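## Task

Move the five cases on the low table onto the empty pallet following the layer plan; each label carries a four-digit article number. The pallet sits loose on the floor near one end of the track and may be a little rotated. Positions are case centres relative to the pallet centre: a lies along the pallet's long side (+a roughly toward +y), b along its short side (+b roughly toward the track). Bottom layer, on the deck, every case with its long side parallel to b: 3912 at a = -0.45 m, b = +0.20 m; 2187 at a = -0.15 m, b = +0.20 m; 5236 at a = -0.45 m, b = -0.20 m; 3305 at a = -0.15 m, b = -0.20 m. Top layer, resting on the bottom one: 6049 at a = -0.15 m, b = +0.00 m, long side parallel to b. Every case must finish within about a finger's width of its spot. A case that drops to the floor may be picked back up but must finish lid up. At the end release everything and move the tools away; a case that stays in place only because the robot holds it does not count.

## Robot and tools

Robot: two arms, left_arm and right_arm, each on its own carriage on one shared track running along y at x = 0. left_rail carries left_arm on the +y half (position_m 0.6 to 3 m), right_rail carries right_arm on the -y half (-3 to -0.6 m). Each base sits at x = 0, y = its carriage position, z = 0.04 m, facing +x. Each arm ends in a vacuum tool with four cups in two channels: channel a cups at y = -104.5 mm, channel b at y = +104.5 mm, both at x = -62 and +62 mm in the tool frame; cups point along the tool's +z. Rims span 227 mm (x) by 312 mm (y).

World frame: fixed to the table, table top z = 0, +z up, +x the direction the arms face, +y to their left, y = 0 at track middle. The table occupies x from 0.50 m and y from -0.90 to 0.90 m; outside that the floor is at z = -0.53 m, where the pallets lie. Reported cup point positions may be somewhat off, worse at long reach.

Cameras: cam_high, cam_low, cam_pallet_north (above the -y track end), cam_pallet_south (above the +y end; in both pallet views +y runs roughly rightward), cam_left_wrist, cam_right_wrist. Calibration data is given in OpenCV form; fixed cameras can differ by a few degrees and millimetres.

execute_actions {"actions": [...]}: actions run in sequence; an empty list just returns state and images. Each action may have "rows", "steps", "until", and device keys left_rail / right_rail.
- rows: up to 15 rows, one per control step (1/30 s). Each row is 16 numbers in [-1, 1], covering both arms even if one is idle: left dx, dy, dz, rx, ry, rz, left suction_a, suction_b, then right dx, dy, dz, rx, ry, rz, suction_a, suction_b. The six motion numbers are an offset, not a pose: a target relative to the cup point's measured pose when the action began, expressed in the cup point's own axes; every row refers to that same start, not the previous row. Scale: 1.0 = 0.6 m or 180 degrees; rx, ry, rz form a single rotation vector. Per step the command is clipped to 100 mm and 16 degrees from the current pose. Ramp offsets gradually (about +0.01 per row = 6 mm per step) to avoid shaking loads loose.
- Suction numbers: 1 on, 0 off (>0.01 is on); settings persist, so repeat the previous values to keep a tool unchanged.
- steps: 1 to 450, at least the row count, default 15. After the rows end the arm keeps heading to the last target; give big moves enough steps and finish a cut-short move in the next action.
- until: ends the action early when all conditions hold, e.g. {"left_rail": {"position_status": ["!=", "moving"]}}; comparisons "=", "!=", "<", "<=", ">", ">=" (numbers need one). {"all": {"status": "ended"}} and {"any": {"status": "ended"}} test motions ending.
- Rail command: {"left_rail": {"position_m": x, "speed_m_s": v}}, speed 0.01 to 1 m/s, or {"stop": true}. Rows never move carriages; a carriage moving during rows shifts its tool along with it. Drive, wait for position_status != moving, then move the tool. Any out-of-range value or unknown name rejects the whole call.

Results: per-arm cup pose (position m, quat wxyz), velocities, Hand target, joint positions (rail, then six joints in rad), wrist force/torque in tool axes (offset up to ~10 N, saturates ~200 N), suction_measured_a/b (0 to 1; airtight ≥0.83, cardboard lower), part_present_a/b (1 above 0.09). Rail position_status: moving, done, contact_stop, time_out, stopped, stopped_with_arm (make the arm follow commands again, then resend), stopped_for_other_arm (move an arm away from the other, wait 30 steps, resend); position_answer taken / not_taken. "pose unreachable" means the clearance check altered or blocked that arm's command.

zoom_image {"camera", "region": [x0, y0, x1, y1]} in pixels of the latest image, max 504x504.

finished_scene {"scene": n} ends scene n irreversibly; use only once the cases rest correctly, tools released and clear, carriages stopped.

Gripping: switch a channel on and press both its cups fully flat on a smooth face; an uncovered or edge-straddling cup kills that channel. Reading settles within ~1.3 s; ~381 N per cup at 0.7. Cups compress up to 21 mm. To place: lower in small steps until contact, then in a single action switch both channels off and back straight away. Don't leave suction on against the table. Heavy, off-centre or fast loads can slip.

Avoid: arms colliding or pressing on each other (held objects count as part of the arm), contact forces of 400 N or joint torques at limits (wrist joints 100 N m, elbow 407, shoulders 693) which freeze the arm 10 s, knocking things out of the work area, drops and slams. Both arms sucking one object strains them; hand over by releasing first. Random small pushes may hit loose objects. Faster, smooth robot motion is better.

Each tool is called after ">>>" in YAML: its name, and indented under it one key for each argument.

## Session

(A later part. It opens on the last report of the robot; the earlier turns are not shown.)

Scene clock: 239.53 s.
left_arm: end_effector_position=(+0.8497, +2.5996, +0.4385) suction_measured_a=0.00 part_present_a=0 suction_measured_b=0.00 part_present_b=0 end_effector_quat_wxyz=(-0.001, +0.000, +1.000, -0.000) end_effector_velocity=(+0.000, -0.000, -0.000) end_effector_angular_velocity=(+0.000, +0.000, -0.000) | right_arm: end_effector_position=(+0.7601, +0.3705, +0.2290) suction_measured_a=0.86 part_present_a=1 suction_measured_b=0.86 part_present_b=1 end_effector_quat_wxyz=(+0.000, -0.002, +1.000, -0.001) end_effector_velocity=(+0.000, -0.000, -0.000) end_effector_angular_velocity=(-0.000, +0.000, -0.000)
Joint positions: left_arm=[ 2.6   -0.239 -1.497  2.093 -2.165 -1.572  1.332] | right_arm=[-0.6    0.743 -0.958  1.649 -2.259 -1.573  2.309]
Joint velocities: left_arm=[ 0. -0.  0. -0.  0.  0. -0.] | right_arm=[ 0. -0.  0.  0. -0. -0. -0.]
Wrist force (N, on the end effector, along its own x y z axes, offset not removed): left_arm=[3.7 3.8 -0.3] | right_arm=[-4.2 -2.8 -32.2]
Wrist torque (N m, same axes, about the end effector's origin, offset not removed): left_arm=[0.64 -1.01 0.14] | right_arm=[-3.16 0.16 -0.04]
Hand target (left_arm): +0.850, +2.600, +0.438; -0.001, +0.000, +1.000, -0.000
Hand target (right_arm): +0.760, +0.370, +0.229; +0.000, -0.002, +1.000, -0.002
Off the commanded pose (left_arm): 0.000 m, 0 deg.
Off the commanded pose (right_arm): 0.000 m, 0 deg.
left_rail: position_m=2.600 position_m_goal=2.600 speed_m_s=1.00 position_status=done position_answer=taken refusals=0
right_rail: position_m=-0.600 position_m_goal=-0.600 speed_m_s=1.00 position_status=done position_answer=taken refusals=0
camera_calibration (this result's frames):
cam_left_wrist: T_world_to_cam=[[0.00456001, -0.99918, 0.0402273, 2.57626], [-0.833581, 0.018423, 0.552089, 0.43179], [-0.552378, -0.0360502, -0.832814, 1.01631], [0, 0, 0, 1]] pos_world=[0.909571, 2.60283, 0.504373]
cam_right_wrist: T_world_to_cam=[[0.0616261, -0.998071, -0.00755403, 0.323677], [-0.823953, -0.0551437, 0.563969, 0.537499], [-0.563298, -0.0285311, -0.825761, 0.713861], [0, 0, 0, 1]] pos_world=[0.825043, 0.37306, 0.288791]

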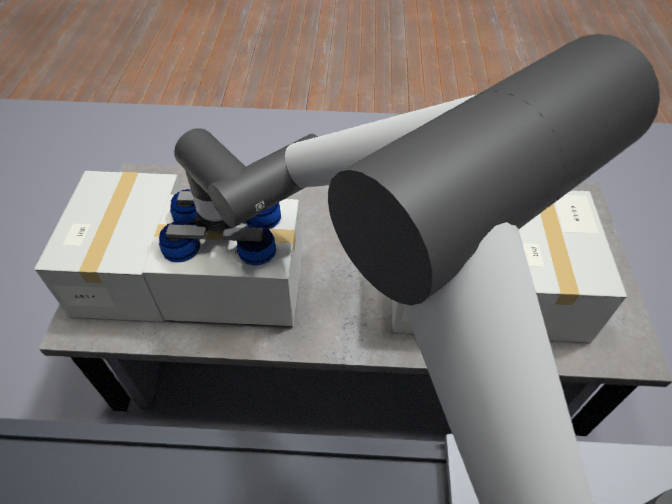

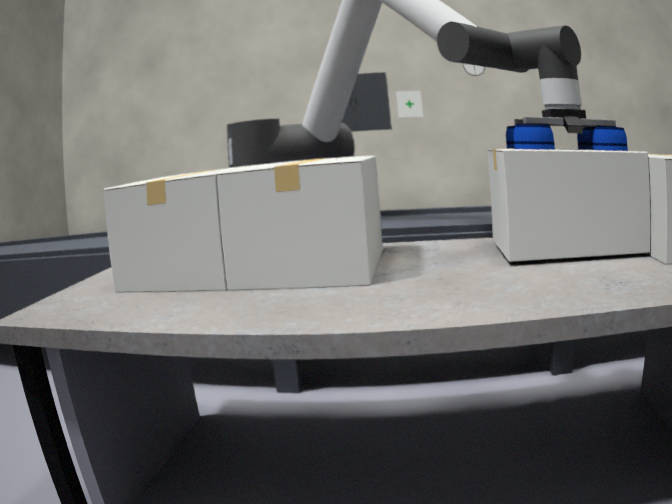

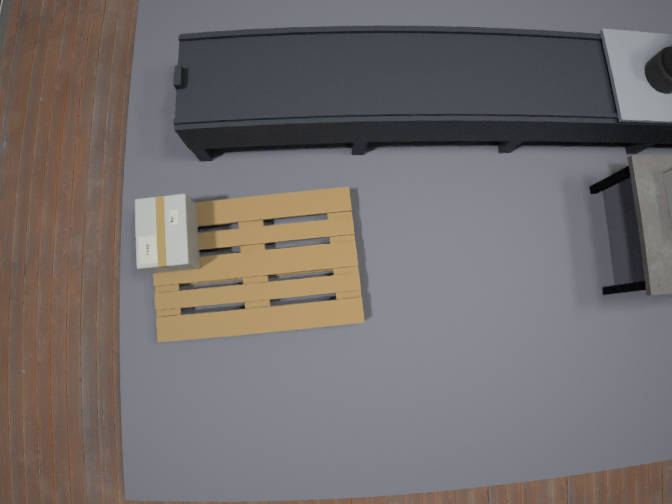

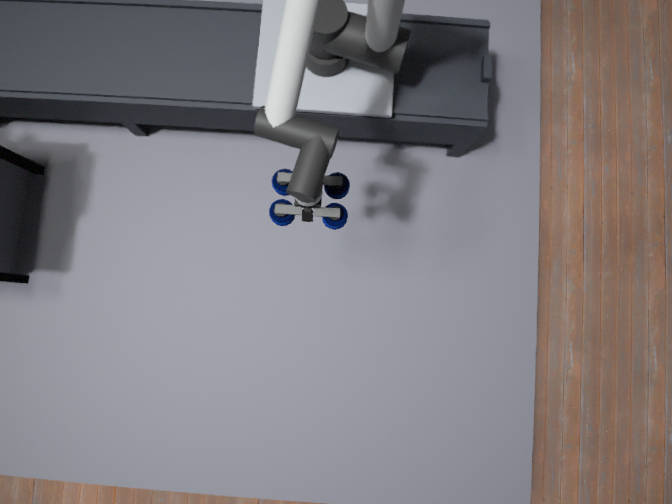

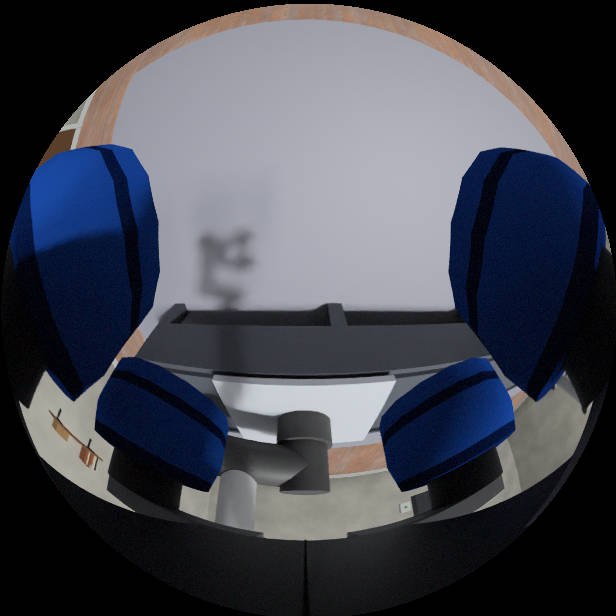

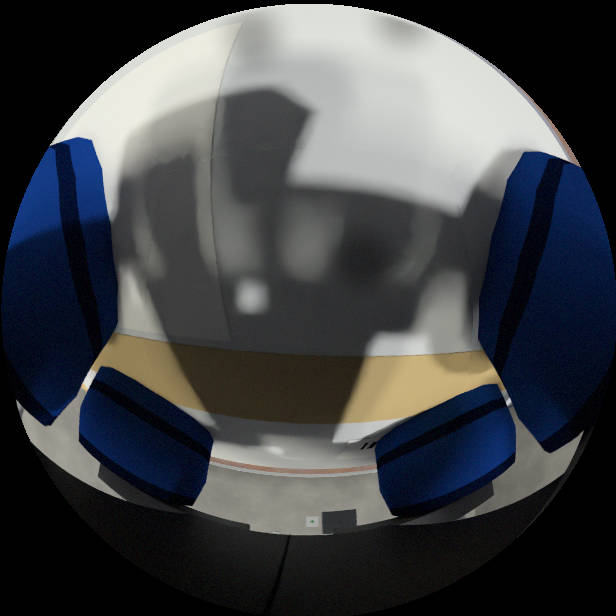

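>>> execute_actions:
  actions:
    - {"rows":[[0,0,0,0,0,0,0,0,0,0,-0.005,0,0,0,1,1],[0,0,0,0,0,0,0,0,0,0,-0.015,0,0,0,1,1],[0,0,0,0,0,0,0,0,0,0,-0.03,0,0,0,1,1],[0,0,0,0,0,0,0,0,0,0,-0.05,0,0,0,1,1],[0,0,0,0,0,0,0,0,0,0,-0.075,0,0,0,1,1],[0,0,0,0,0,0,0,0,0,0,-0.105,0,0,0,1,1],[0,0,0,0,0,0,0,0,0,0,-0.14,0,0,0,1,1],[0,0,0,0,0,0,0,0,0,0,-0.18,0,0,0,1,1],[0,0,0,0,0,0,0,0,0,0,-0.22,0,0,0,1,1],[0,0,0,0,0,0,0,0,0,0,-0.26,0,0,0,1,1],[0,0,0,0,0,0,0,0,0,0,-0.30,0,0,0,1,1],[0,0,0,0,0,0,0,0,0,0,-0.34,0,0,0,1,1],[0,0,0,0,0,0,0,0,0,0,-0.38,0,0,0,1,1],[0,0,0,0,0,0,0,0,0,0,-0.42,0,0,0,1,1],[0,0,0,0,0,0,0,0,0,0,-0.45,0,0,0,1,1]],"steps":23}
    - {"right_rail":{"position_m":-3.0},"rows":[[0,0,0,0,0,0,0,0,-0.004,-0.01,0,0,0,0.005,1,1],[0,0,0,0,0,0,0,0,-0.012,-0.03,0,0,0,0.015,1,1],[0,0,0,0,0,0,0,0,-0.024,-0.06,0,0,0,0.03,1,1],[0,0,0,0,0,0,0,0,-0.04,-0.1,0,0,0,0.05,1,1],[0,0,0,0,0,0,0,0,-0.06,-0.15,0,0,0,0.075,1,1],[0,0,0,0,0,0,0,0,-0.08,-0.2,0,0,0,0.1,1,1],[0,0,0,0,0,0,0,0,-0.4,-1,0,0,0,0.4819,1,1]],"steps":42}
    - {"rows":[[0,0,0,0,0,0,0,0,-0.03,0.012,0.02,0,0,0,1,1],[0,0,0,0,0,0,0,0,-0.07,0.03,0.05,0,0,0,1,1],[0,0,0,0,0,0,0,0,-0.12,0.05,0.08,0,0,0,1,1],[0,0,0,0,0,0,0,0,-0.75,0.317,0.5,0,0,0,1,1]],"steps":32}
    - {"rows":[[0,0,0,0,0,0,0,0,-0.772,0,0.5,0,0,0,1,1]],"steps":36}

>>> zoom_image:
  camera: "cam_pallet_north"
  region: [110, 240, 270, 360]

Scene clock: 277.13 s.
left_arm: end_effector_position=(+0.8497, +2.5996, +0.4385) suction_measured_a=0.00 part_present_a=0 suction_measured_b=0.00 part_present_b=0 end_effector_quat_wxyz=(-0.001, +0.000, +1.000, -0.000) end_effector_velocity=(-0.000, +0.000, +0.000) end_effector_angular_velocity=(-0.000, -0.000, -0.000) | right_arm: end_effector_position=(+1.2397, -3.5160, -0.1004) suction_measured_a=0.88 part_present_a=1 suction_measured_b=0.88 part_present_b=1 end_effector_quat_wxyz=(-0.001, +0.685, +0.729, +0.001) end_effector_velocity=(+0.005, -0.010, -0.007) end_effector_angular_velocity=(+0.000, +0.001, +0.001)
Joint positions: left_arm=[ 2.6   -0.239 -1.497  2.093 -2.165 -1.572  1.332] | right_arm=[-3.    -0.545 -0.593  1.491 -2.468 -1.569  2.534]
Joint velocities: left_arm=[ 0.  0. -0.  0. -0. -0.  0.] | right_arm=[ 0.    -0.004  0.013 -0.018  0.006  0.    -0.005]
Wrist force (N, on the end effector, along its own x y z axes, offset not removed): left_arm=[-1.4 7.8 2.4] | right_arm=[-4.2 0.5 -25.1]
Wrist torque (N m, same axes, about the end effector's origin, offset not removed): left_arm=[1.16 -0.13 0.07] | right_arm=[-2.78 -0.18 -0.07]
Hand target (left_arm): +0.850, +2.600, +0.438; -0.001, +0.000, +1.000, -0.000
Hand target (right_arm): +1.240, -3.517, -0.101; -0.001, +0.685, +0.729, +0.001
Off the commanded pose (left_arm): 0.000 m, 0 deg.
Off the commanded pose (right_arm): 0.002 m, 0 deg.
left_rail: position_m=2.600 position_m_goal=2.600 speed_m_s=1.00 position_status=done position_answer=taken refusals=0
right_rail: position_m=-3.000 position_m_goal=-3.000 speed_m_s=1.00 position_status=done position_answer=taken refusals=0
camera_calibration (this result's frames):
cam_left_wrist: T_world_to_cam=[[0.00456002, -0.99918, 0.0402271, 2.57626], [-0.833581, 0.0184229, 0.552089, 0.431791], [-0.552378, -0.0360501, -0.832814, 1.01631], [0, 0, 0, 1]] pos_world=[0.909571, 2.60283, 0.504373]
cam_right_wrist: T_world_to_cam=[[-0.992867, -0.118745, -0.0107206, 0.811316], [-0.103905, 0.817669, 0.566234, 3.08047], [-0.0584713, 0.563309, -0.824175, 2.05639], [0, 0, 0, 1]] pos_world=[1.24585, -3.58085, -0.0407425]

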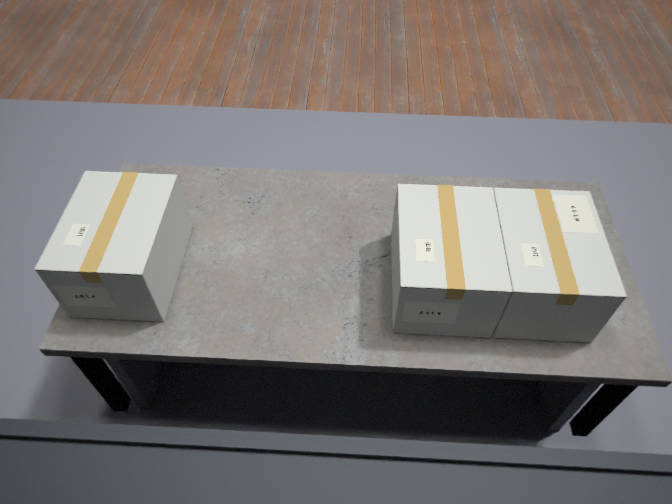

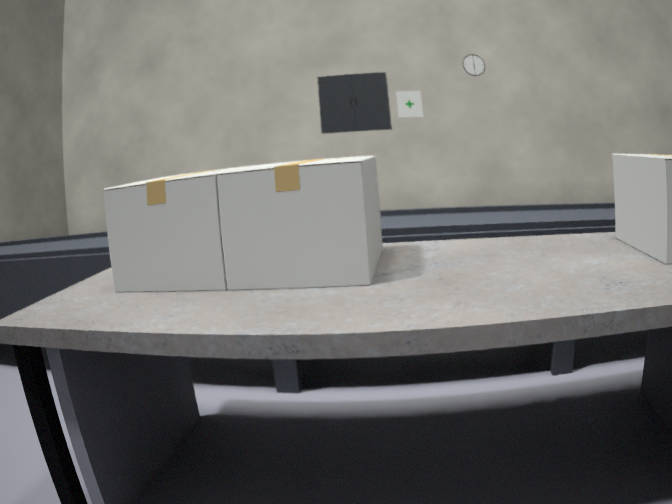

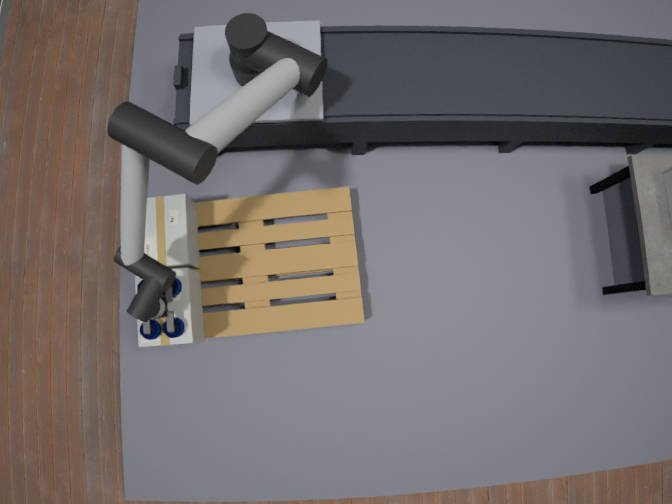

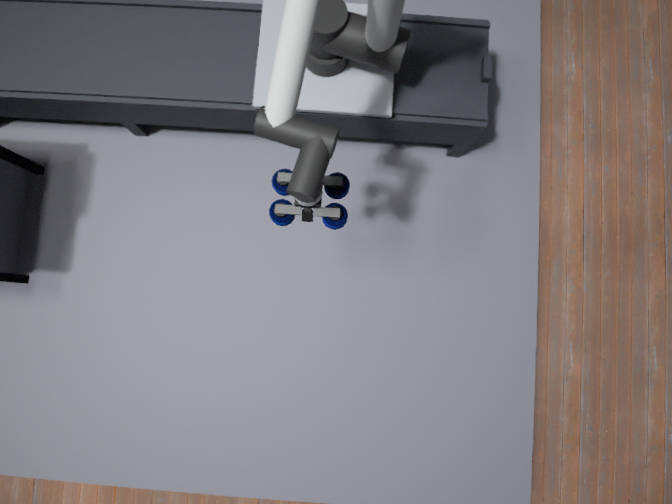

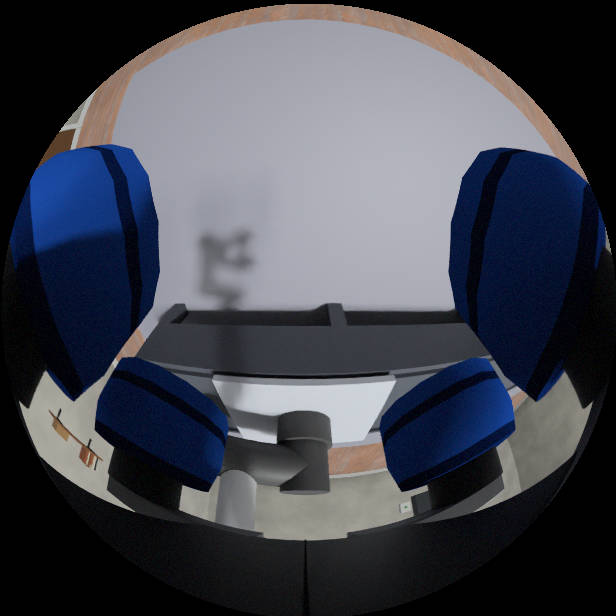

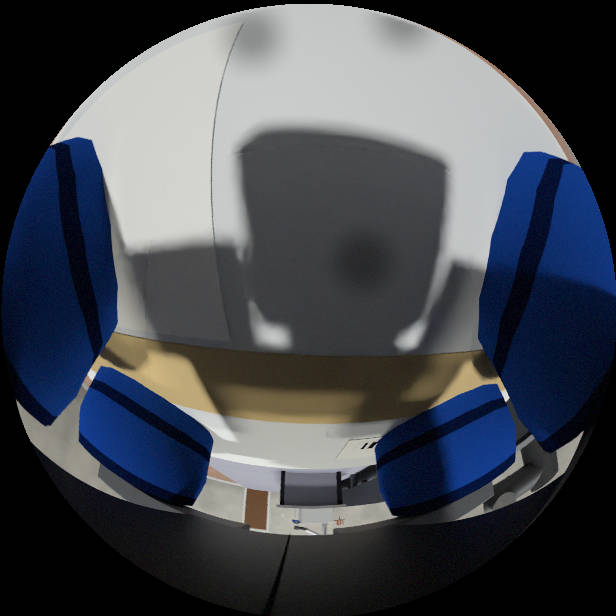

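Region (110, 240, 270, 360) of cam_pallet_north's 672x504 image, scaled by 3.150, with more detail than that image has; it fills the top 378 rows of this view, and the rest is white.

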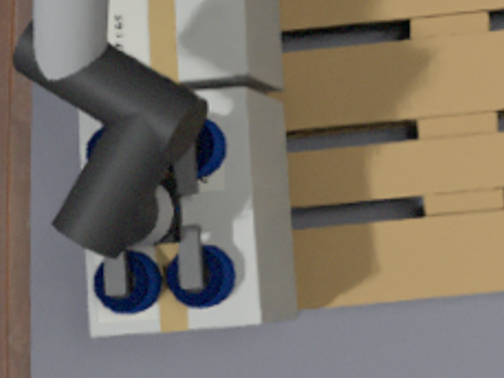

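>>> execute_actions:
  actions:
    - {"rows":[[0,0,0,0,0,0,0,0,-0.003,-0.005,0.01,0,0,0,1,1],[0,0,0,0,0,0,0,0,-0.007,-0.011,0.025,0,0,0,1,1],[0,0,0,0,0,0,0,0,-0.011,-0.017,0.04,0,0,0,1,1],[0,0,0,0,0,0,0,0,-0.015,-0.022,0.055,0,0,0,1,1],[0,0,0,0,0,0,0,0,-0.018,-0.026,0.07,0,0,0,1,1],[0,0,0,0,0,0,0,0,-0.018,-0.026,0.083,0,0,0,1,1]],"steps":16}

>>> zoom_image:
  camera: "cam_pallet_north"
  region: [110, 240, 270, 360]

Scene clock: 286.47 s.
left_arm: end_effector_position=(+0.8497, +2.5996, +0.4385) suction_measured_a=0.00 part_present_a=0 suction_measured_b=0.00 part_present_b=0 end_effector_quat_wxyz=(-0.001, +0.000, +1.000, -0.000) end_effector_velocity=(+0.000, -0.000, -0.000) end_effector_angular_velocity=(+0.000, +0.000, +0.000) | right_arm: end_effector_position=(+1.2250, -3.5275, -0.1496) suction_measured_a=0.88 part_present_a=1 suction_measured_b=0.88 part_present_b=1 end_effector_quat_wxyz=(-0.001, +0.685, +0.729, +0.001) end_effector_velocity=(-0.000, -0.002, -0.007) end_effector_angular_velocity=(-0.001, -0.001, +0.000)
Joint positions: left_arm=[ 2.6   -0.239 -1.497  2.093 -2.165 -1.572  1.332] | right_arm=[-3.    -0.558 -0.554  1.5   -2.515 -1.569  2.521]
Joint velocities: left_arm=[ 0. -0.  0. -0.  0.  0. -0.] | right_arm=[ 0.    -0.001  0.006 -0.002 -0.007 -0.    -0.002]
Wrist force (N, on the end effector, along its own x y z axes, offset not removed): left_arm=[0.3 9.4 -0.5] | right_arm=[0.7 8.1 -22.1]
Wrist torque (N m, same axes, about the end effector's origin, offset not removed): left_arm=[1.30 -0.30 0.13] | right_arm=[-1.53 -0.56 -0.09]
Hand target (left_arm): +0.850, +2.600, +0.438; -0.001, +0.000, +1.000, -0.000
Hand target (right_arm): +1.225, -3.528, -0.150; -0.001, +0.685, +0.729, +0.001
Off the commanded pose (left_arm): 0.000 m, 0 deg.
Off the commanded pose (right_arm): 0.001 m, 0 deg.
left_rail: position_m=2.600 position_m_goal=2.600 speed_m_s=1.00 position_status=done position_answer=taken refusals=0
right_rail: position_m=-3.000 position_m_goal=-3.000 speed_m_s=1.00 position_status=done position_answer=taken refusals=0
camera_calibration (this result's frames):
cam_left_wrist: T_world_to_cam=[[0.00455993, -0.99918, 0.0402273, 2.57626], [-0.833581, 0.0184231, 0.552089, 0.43179], [-0.552378, -0.0360502, -0.832814, 1.01631], [0, 0, 0, 1]] pos_world=[0.909571, 2.60283, 0.504373]
cam_right_wrist: T_world_to_cam=[[-0.992869, -0.118737, -0.0105808, 0.794828], [-0.10382, 0.817682, 0.566231, 3.1161], [-0.0585807, 0.563292, -0.824178, 2.0215], [0, 0, 0, 1]] pos_world=[1.2311, -3.5923, -0.0899466]

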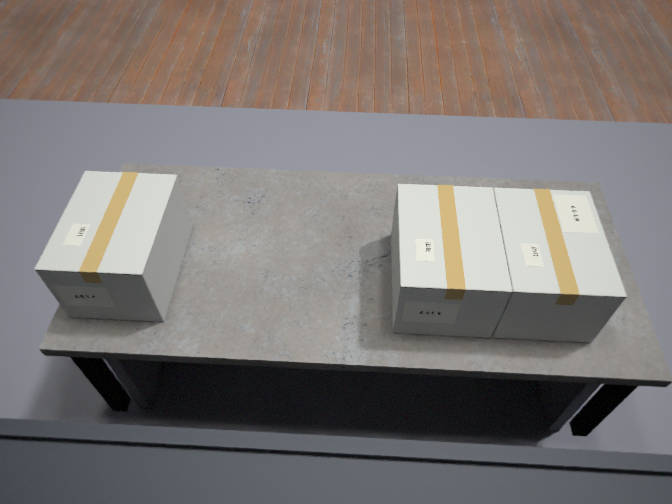

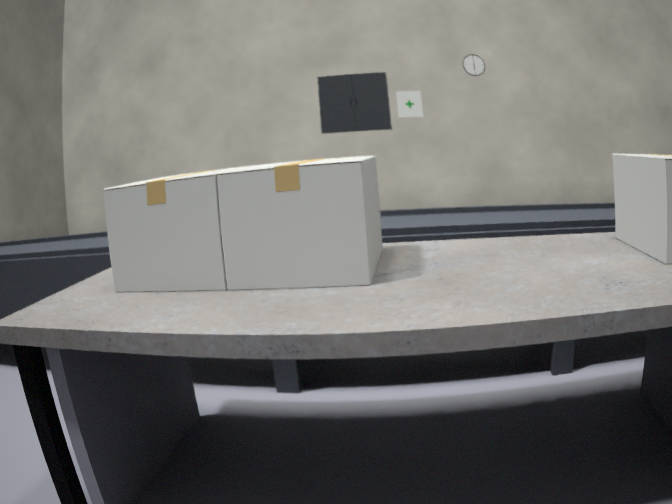

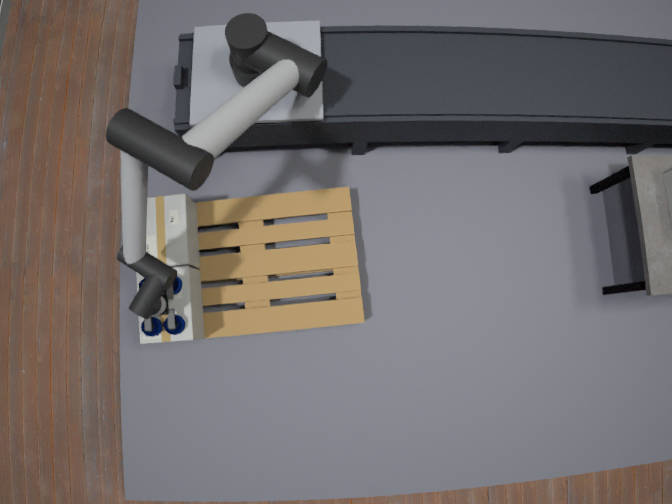

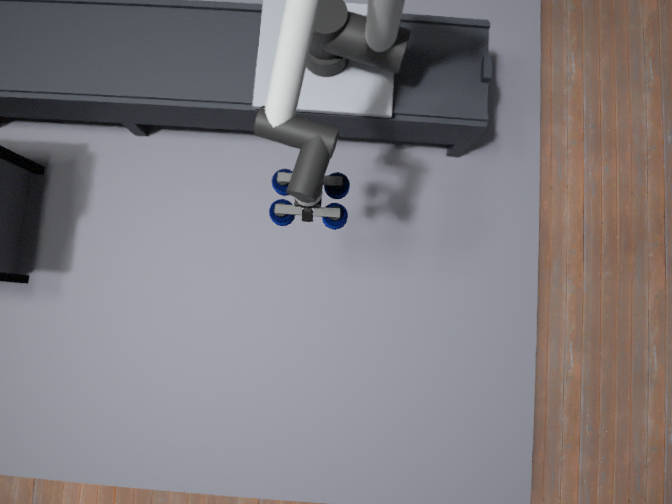

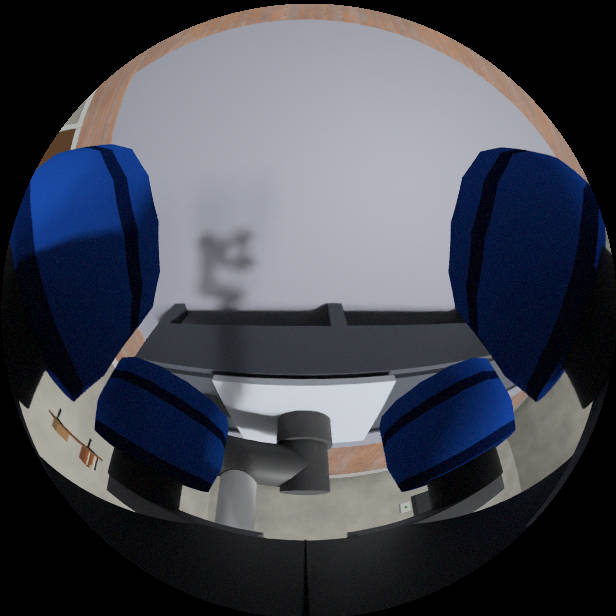

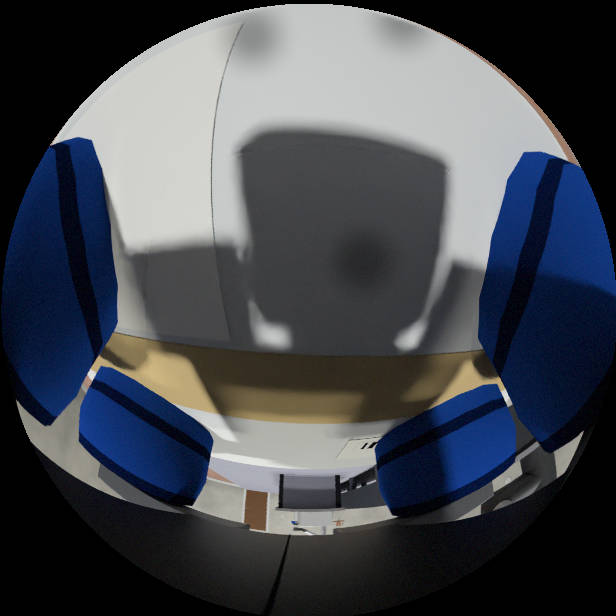

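Region (110, 240, 270, 360) of cam_pallet_north's 672x504 image, scaled by 3.150, with more detail than that image has; it fills the top 378 rows of this view, and the rest is white.

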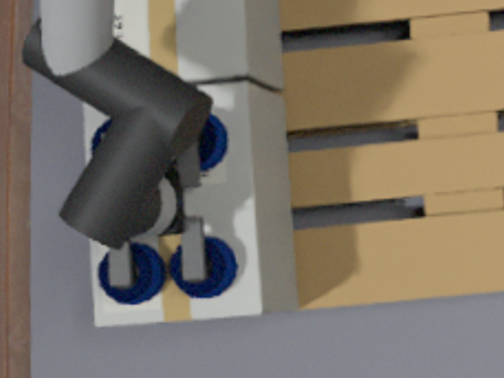

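>>> execute_actions:
  actions:
    - {"rows":[[0,0,0,0,0,0,0,0,0,0.001,0.004,0,0,0,1,1],[0,0,0,0,0,0,0,0,0,0.002,0.008,0,0,0,1,1],[0,0,0,0,0,0,0,0,0,0.003,0.012,0,0,0,1,1],[0,0,0,0,0,0,0,0,0,0.003,0.016,0,0,0,1,1],[0,0,0,0,0,0,0,0,0,0.003,0.019,0,0,0,1,1]],"steps":13}
    - {"rows":[[0,0,0,0,0,0,0,0,0,0,-0.006,0,0,0,0,0],[0,0,0,0,0,0,0,0,0,0,-0.014,0,0,0,0,0],[0,0,0,0,0,0,0,0,0,0,-0.025,0,0,0,0,0],[0,0,0,0,0,0,0,0,0,0,-0.04,0,0,0,0,0],[0,0,0,0,0,0,0,0,0,0,-0.055,0,0,0,0,0],[0,0,0,0,0,0,0,0,0,0,-0.07,0,0,0,0,0]],"steps":12}
    - {"right_rail":{"position_m":-0.6},"rows":[[0,0,0,0,0,0,0,0,0.01,0,-0.03,0,0,0,0,0],[0,0,0,0,0,0,0,0,0.03,-0.01,-0.07,0,0,0,0,0],[0,0,0,0,0,0,0,0,0.07,-0.03,-0.12,0,0,0,0,0],[0,0,0,0,0,0,0,0,0.13,-0.05,-0.18,0,0,0,0,0],[0,0,0,0,0,0,0,0,0.94,-0.36,-0.92,0,0,0.0194,0,0]],"steps":46}
    - {"rows":[[0,0,0,0,0,0,0,0,1,-0.275,0,0,0,0,0,0]],"steps":30}
    - {"rows":[[0,0,0,0,0,0,0,0,1,0,0,0,0,0,0,0]],"steps":36}

>>> zoom_image:
  camera: "cam_pallet_north"
  region: [110, 170, 390, 360]

Scene clock: 314.07 s.
left_arm: end_effector_position=(+0.8497, +2.5996, +0.4385) suction_measured_a=0.00 part_present_a=0 suction_measured_b=0.00 part_present_b=0 end_effector_quat_wxyz=(-0.001, +0.000, +1.000, -0.000) end_effector_velocity=(+0.000, +0.000, -0.000) end_effector_angular_velocity=(+0.000, +0.000, +0.000) | right_arm: end_effector_position=(+0.8143, +0.5645, +0.4252) suction_measured_a=0.00 part_present_a=0 suction_measured_b=0.00 part_present_b=0 end_effector_quat_wxyz=(+0.001, +0.705, +0.709, +0.002) end_effector_velocity=(+0.019, +0.043, +0.004) end_effector_angular_velocity=(-0.011, +0.007, -0.003)
Joint positions: left_arm=[ 2.6   -0.239 -1.497  2.093 -2.165 -1.572  1.332] | right_arm=[-0.6    0.819 -0.874  1.188 -1.889 -1.573  3.955]
Joint velocities: left_arm=[ 0. -0.  0. -0.  0.  0. -0.] | right_arm=[ 0.     0.012  0.058 -0.113  0.068 -0.002  0.014]
Wrist force (N, on the end effector, along its own x y z axes, offset not removed): left_arm=[-2.4 1.5 4.5] | right_arm=[1.1 -0.3 -0.7]
Wrist torque (N m, same axes, about the end effector's origin, offset not removed): left_arm=[0.33 -0.01 0.24] | right_arm=[0.14 0.39 -0.04]
Hand target (left_arm): +0.850, +2.600, +0.438; -0.001, +0.000, +1.000, -0.000
Hand target (right_arm): +0.816, +0.568, +0.426; +0.001, +0.705, +0.709, +0.002
Off the commanded pose (left_arm): 0.000 m, 0 deg.
Off the commanded pose (right_arm): 0.004 m, 0 deg.
left_rail: position_m=2.600 position_m_goal=2.600 speed_m_s=1.00 position_status=done position_answer=taken refusals=0
right_rail: position_m=-0.600 position_m_goal=-0.600 speed_m_s=1.00 position_status=done position_answer=taken refusals=0
camera_calibration (this result's frames):
cam_left_wrist: T_world_to_cam=[[0.00456006, -0.99918, 0.0402271, 2.57626], [-0.833581, 0.0184229, 0.552089, 0.431791], [-0.552378, -0.0360501, -0.832814, 1.01631], [0, 0, 0, 1]] pos_world=[0.909571, 2.60283, 0.504373]
cam_right_wrist: T_world_to_cam=[[-0.997931, -0.0625062, -0.015058, 0.853343], [-0.0600507, 0.822462, 0.565641, -0.636037], [-0.0229715, 0.565375, -0.824514, 0.136141], [0, 0, 0, 1]] pos_world=[0.81651, 0.499485, 0.484868]

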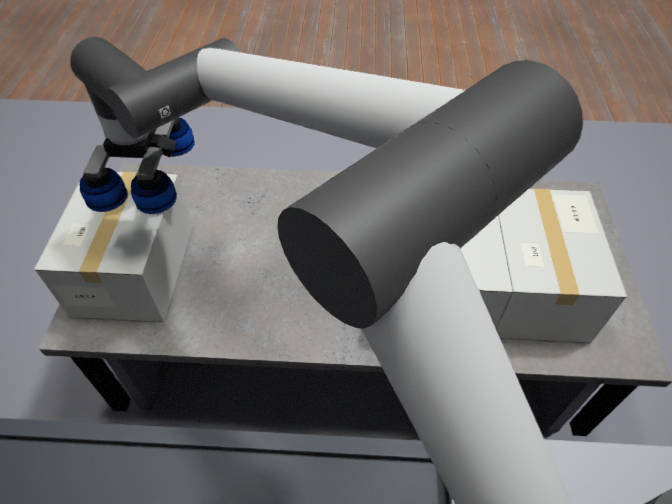

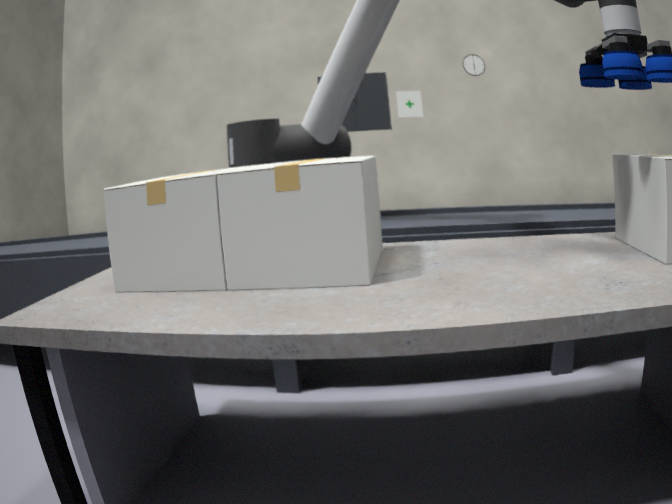

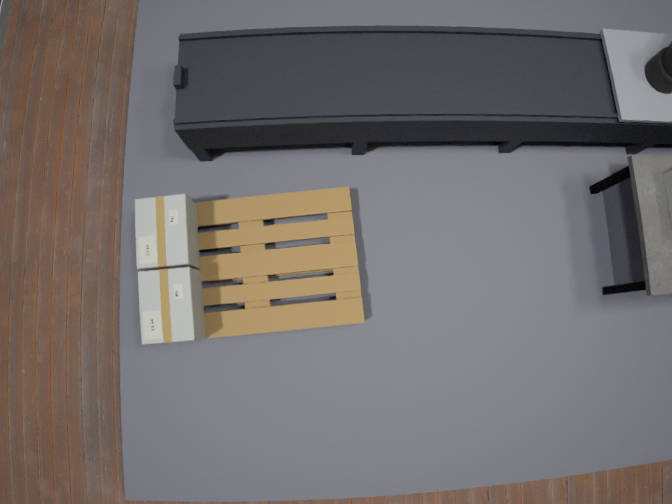

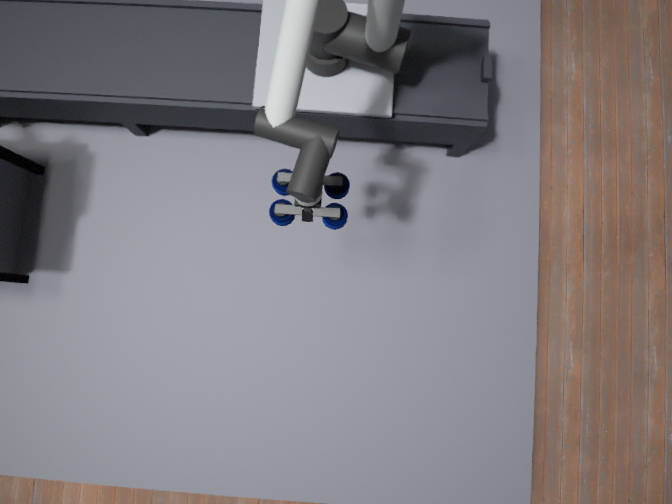

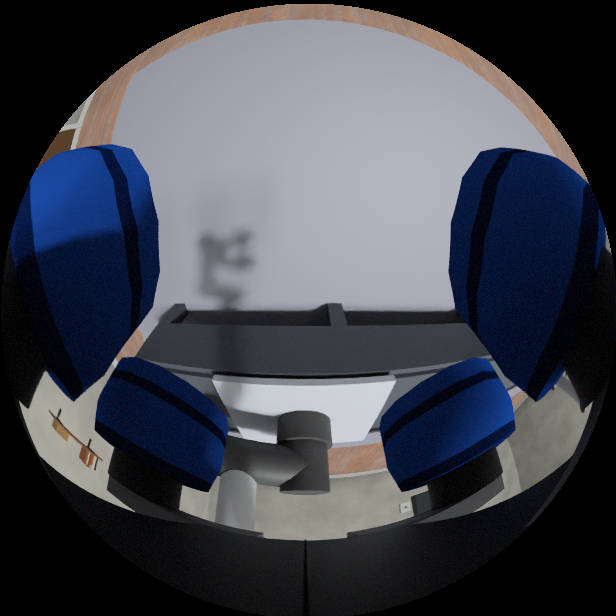

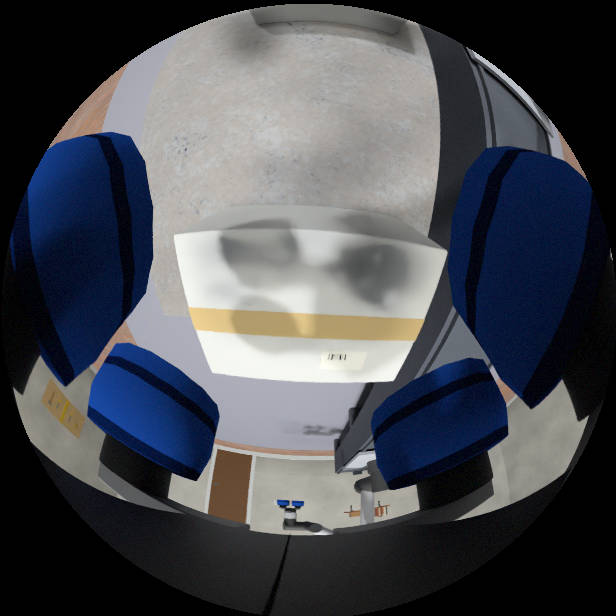

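Region (110, 170, 390, 360) of cam_pallet_north's 672x504 image, scaled by 1.800, with more detail than that image has; it fills the top 342 rows of this view, and the rest is white.

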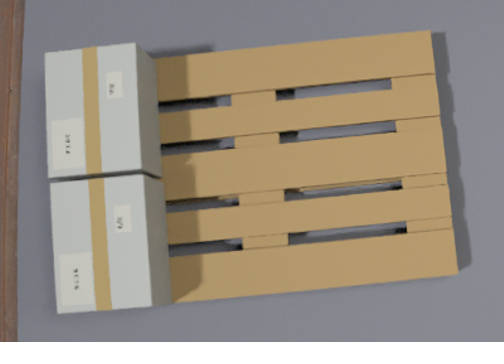

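>>> execute_actions:
  actions:
    - {"rows":[[0,0,0,0,0,0,0,0,0.03,0,0.02,0,0,0,0,0],[0,0,0,0,0,0,0,0,0.06,0,0.05,0,0,0,0,0],[0,0,0,0,0,0,0,0,0.1,-0.003,0.09,0,0,0,0,0],[0,0,0,0,0,0,0,0,0.15,-0.005,0.14,0,0,0,0,0],[0,0,0,0,0,0,0,0,0.2,-0.006,0.19,0,0,0,0,0],[0,0,0,0,0,0,0,0,0.234,-0.006,0.24,0,0,0,0,0],[0,0,0,0,0,0,0,0,0.234,-0.006,0.279,0,0,0,0,0]],"steps":24}
    - {"rows":[[0,0,0,0,0,0,0,0,0,0,0.007,0,0,0,1,1],[0,0,0,0,0,0,0,0,0,0,0.014,0,0,0,1,1],[0,0,0,0,0,0,0,0,0,0,0.021,0,0,0,1,1],[0,0,0,0,0,0,0,0,0,0,0.028,0,0,0,1,1],[0,0,0,0,0,0,0,0,0,0,0.035,0,0,0,1,1],[0,0,0,0,0,0,0,0,0,0,0.042,0,0,0,1,1],[0,0,0,0,0,0,0,0,0,0,0.048,0,0,0,1,1]],"steps":28}

Scene clock: 332.90 s.
left_arm: end_effector_position=(+0.8497, +2.5996, +0.4385) suction_measured_a=0.00 part_present_a=0 suction_measured_b=0.00 part_present_b=0 end_effector_quat_wxyz=(-0.001, +0.000, +1.000, -0.000) end_effector_velocity=(-0.000, +0.000, +0.000) end_effector_angular_velocity=(-0.000, -0.000, +0.000) | right_arm: end_effector_position=(+0.8109, +0.7054, +0.2301) suction_measured_a=0.86 part_present_a=1 suction_measured_b=0.86 part_present_b=1 end_effector_quat_wxyz=(+0.001, +0.705, +0.709, +0.002) end_effector_velocity=(+0.000, +0.000, -0.000) end_effector_angular_velocity=(-0.000, +0.000, -0.000)
Joint positions: left_arm=[ 2.6   -0.239 -1.497  2.093 -2.165 -1.572  1.332] | right_arm=[-0.6    0.884 -0.645  1.035 -1.965 -1.573  4.02 ]
Joint velocities: left_arm=[ 0.  0. -0.  0.  0.  0. -0.] | right_arm=[ 0.  0.  0.  0. -0. -0.  0.]
Wrist force (N, on the end effector, along its own x y z axes, offset not removed): left_arm=[-1.2 4.8 6.1] | right_arm=[-0.4 -5.3 -26.4]
Wrist torque (N m, same axes, about the end effector's origin, offset not removed): left_arm=[0.69 -0.18 0.08] | right_arm=[2.94 0.78 0.01]
Hand target (left_arm): +0.850, +2.600, +0.438; -0.001, +0.000, +1.000, -0.000
Hand target (right_arm): +0.811, +0.705, +0.230; +0.001, +0.705, +0.709, +0.002
Off the commanded pose (left_arm): 0.000 m, 0 deg.
Off the commanded pose (right_arm): 0.000 m, 0 deg.
left_rail: position_m=2.600 position_m_goal=2.600 speed_m_s=1.00 position_status=done position_answer=taken refusals=0
right_rail: position_m=-0.600 position_m_goal=-0.600 speed_m_s=1.00 position_status=done position_answer=taken refusals=0
camera_calibration (this result's frames):
cam_left_wrist: T_world_to_cam=[[0.0045601, -0.99918, 0.040227, 2.57626], [-0.833581, 0.0184228, 0.552089, 0.431791], [-0.552378, -0.0360501, -0.832814, 1.01631], [0, 0, 0, 1]] pos_world=[0.909571, 2.60283, 0.504373]
cam_right_wrist: T_world_to_cam=[[-0.997927, -0.0624669, -0.015458, 0.855892], [-0.0602441, 0.822442, 0.56565, -0.641574], [-0.0226211, 0.565409, -0.824501, -0.104745], [0, 0, 0, 1]] pos_world=[0.813097, 0.640346, 0.289774]

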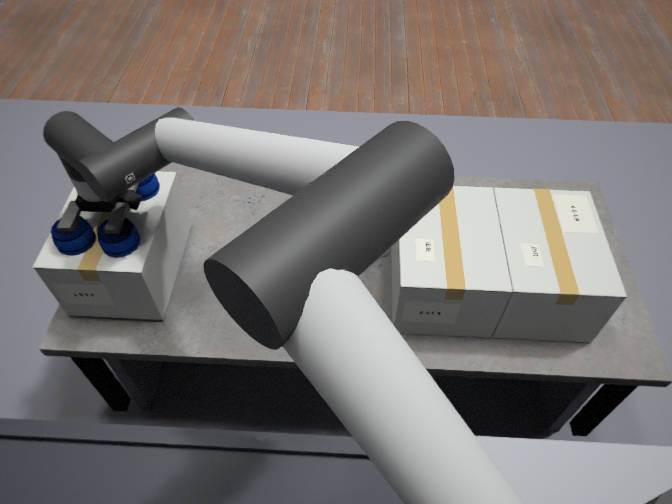

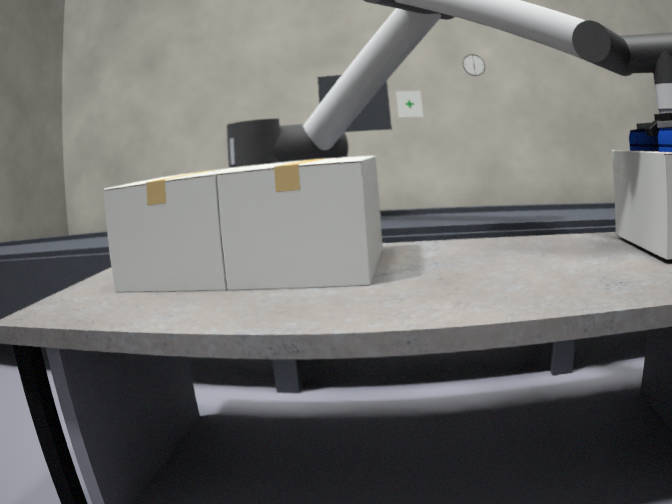

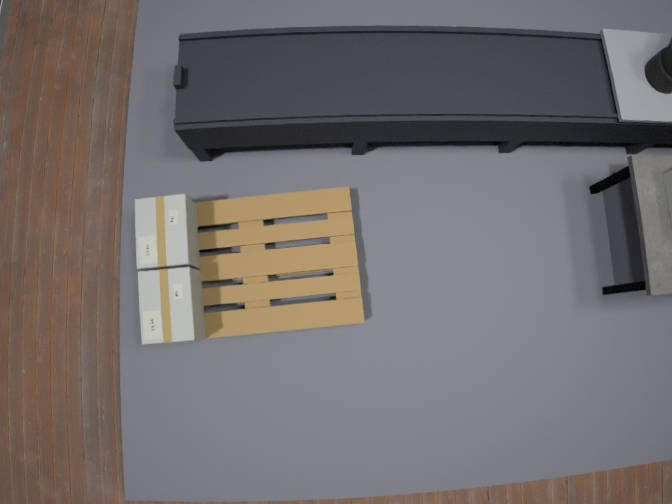

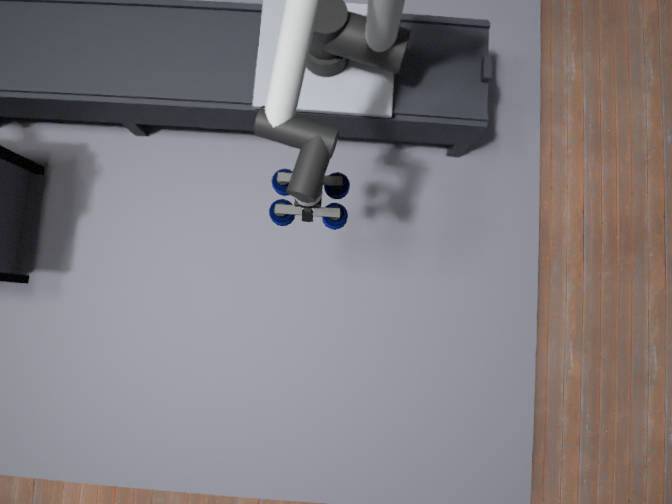

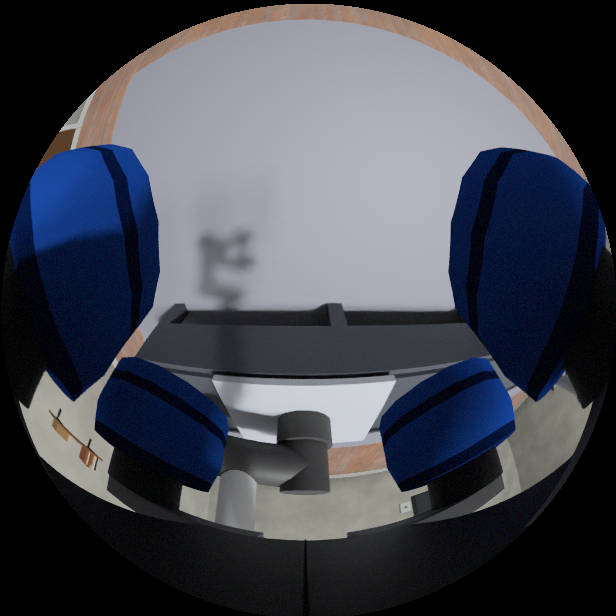

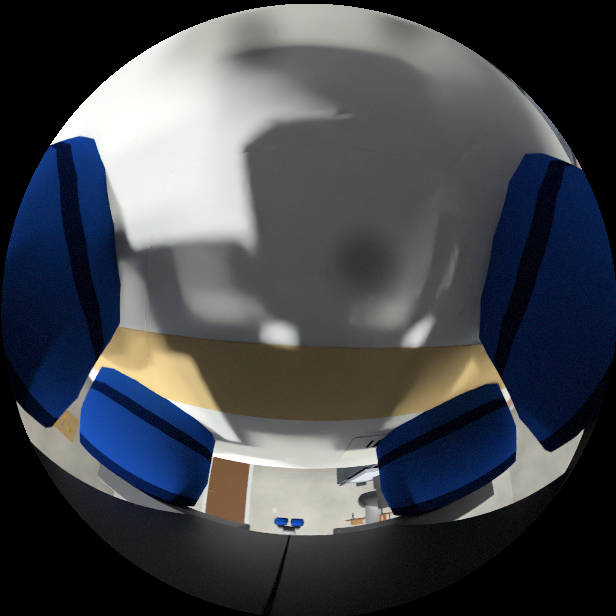

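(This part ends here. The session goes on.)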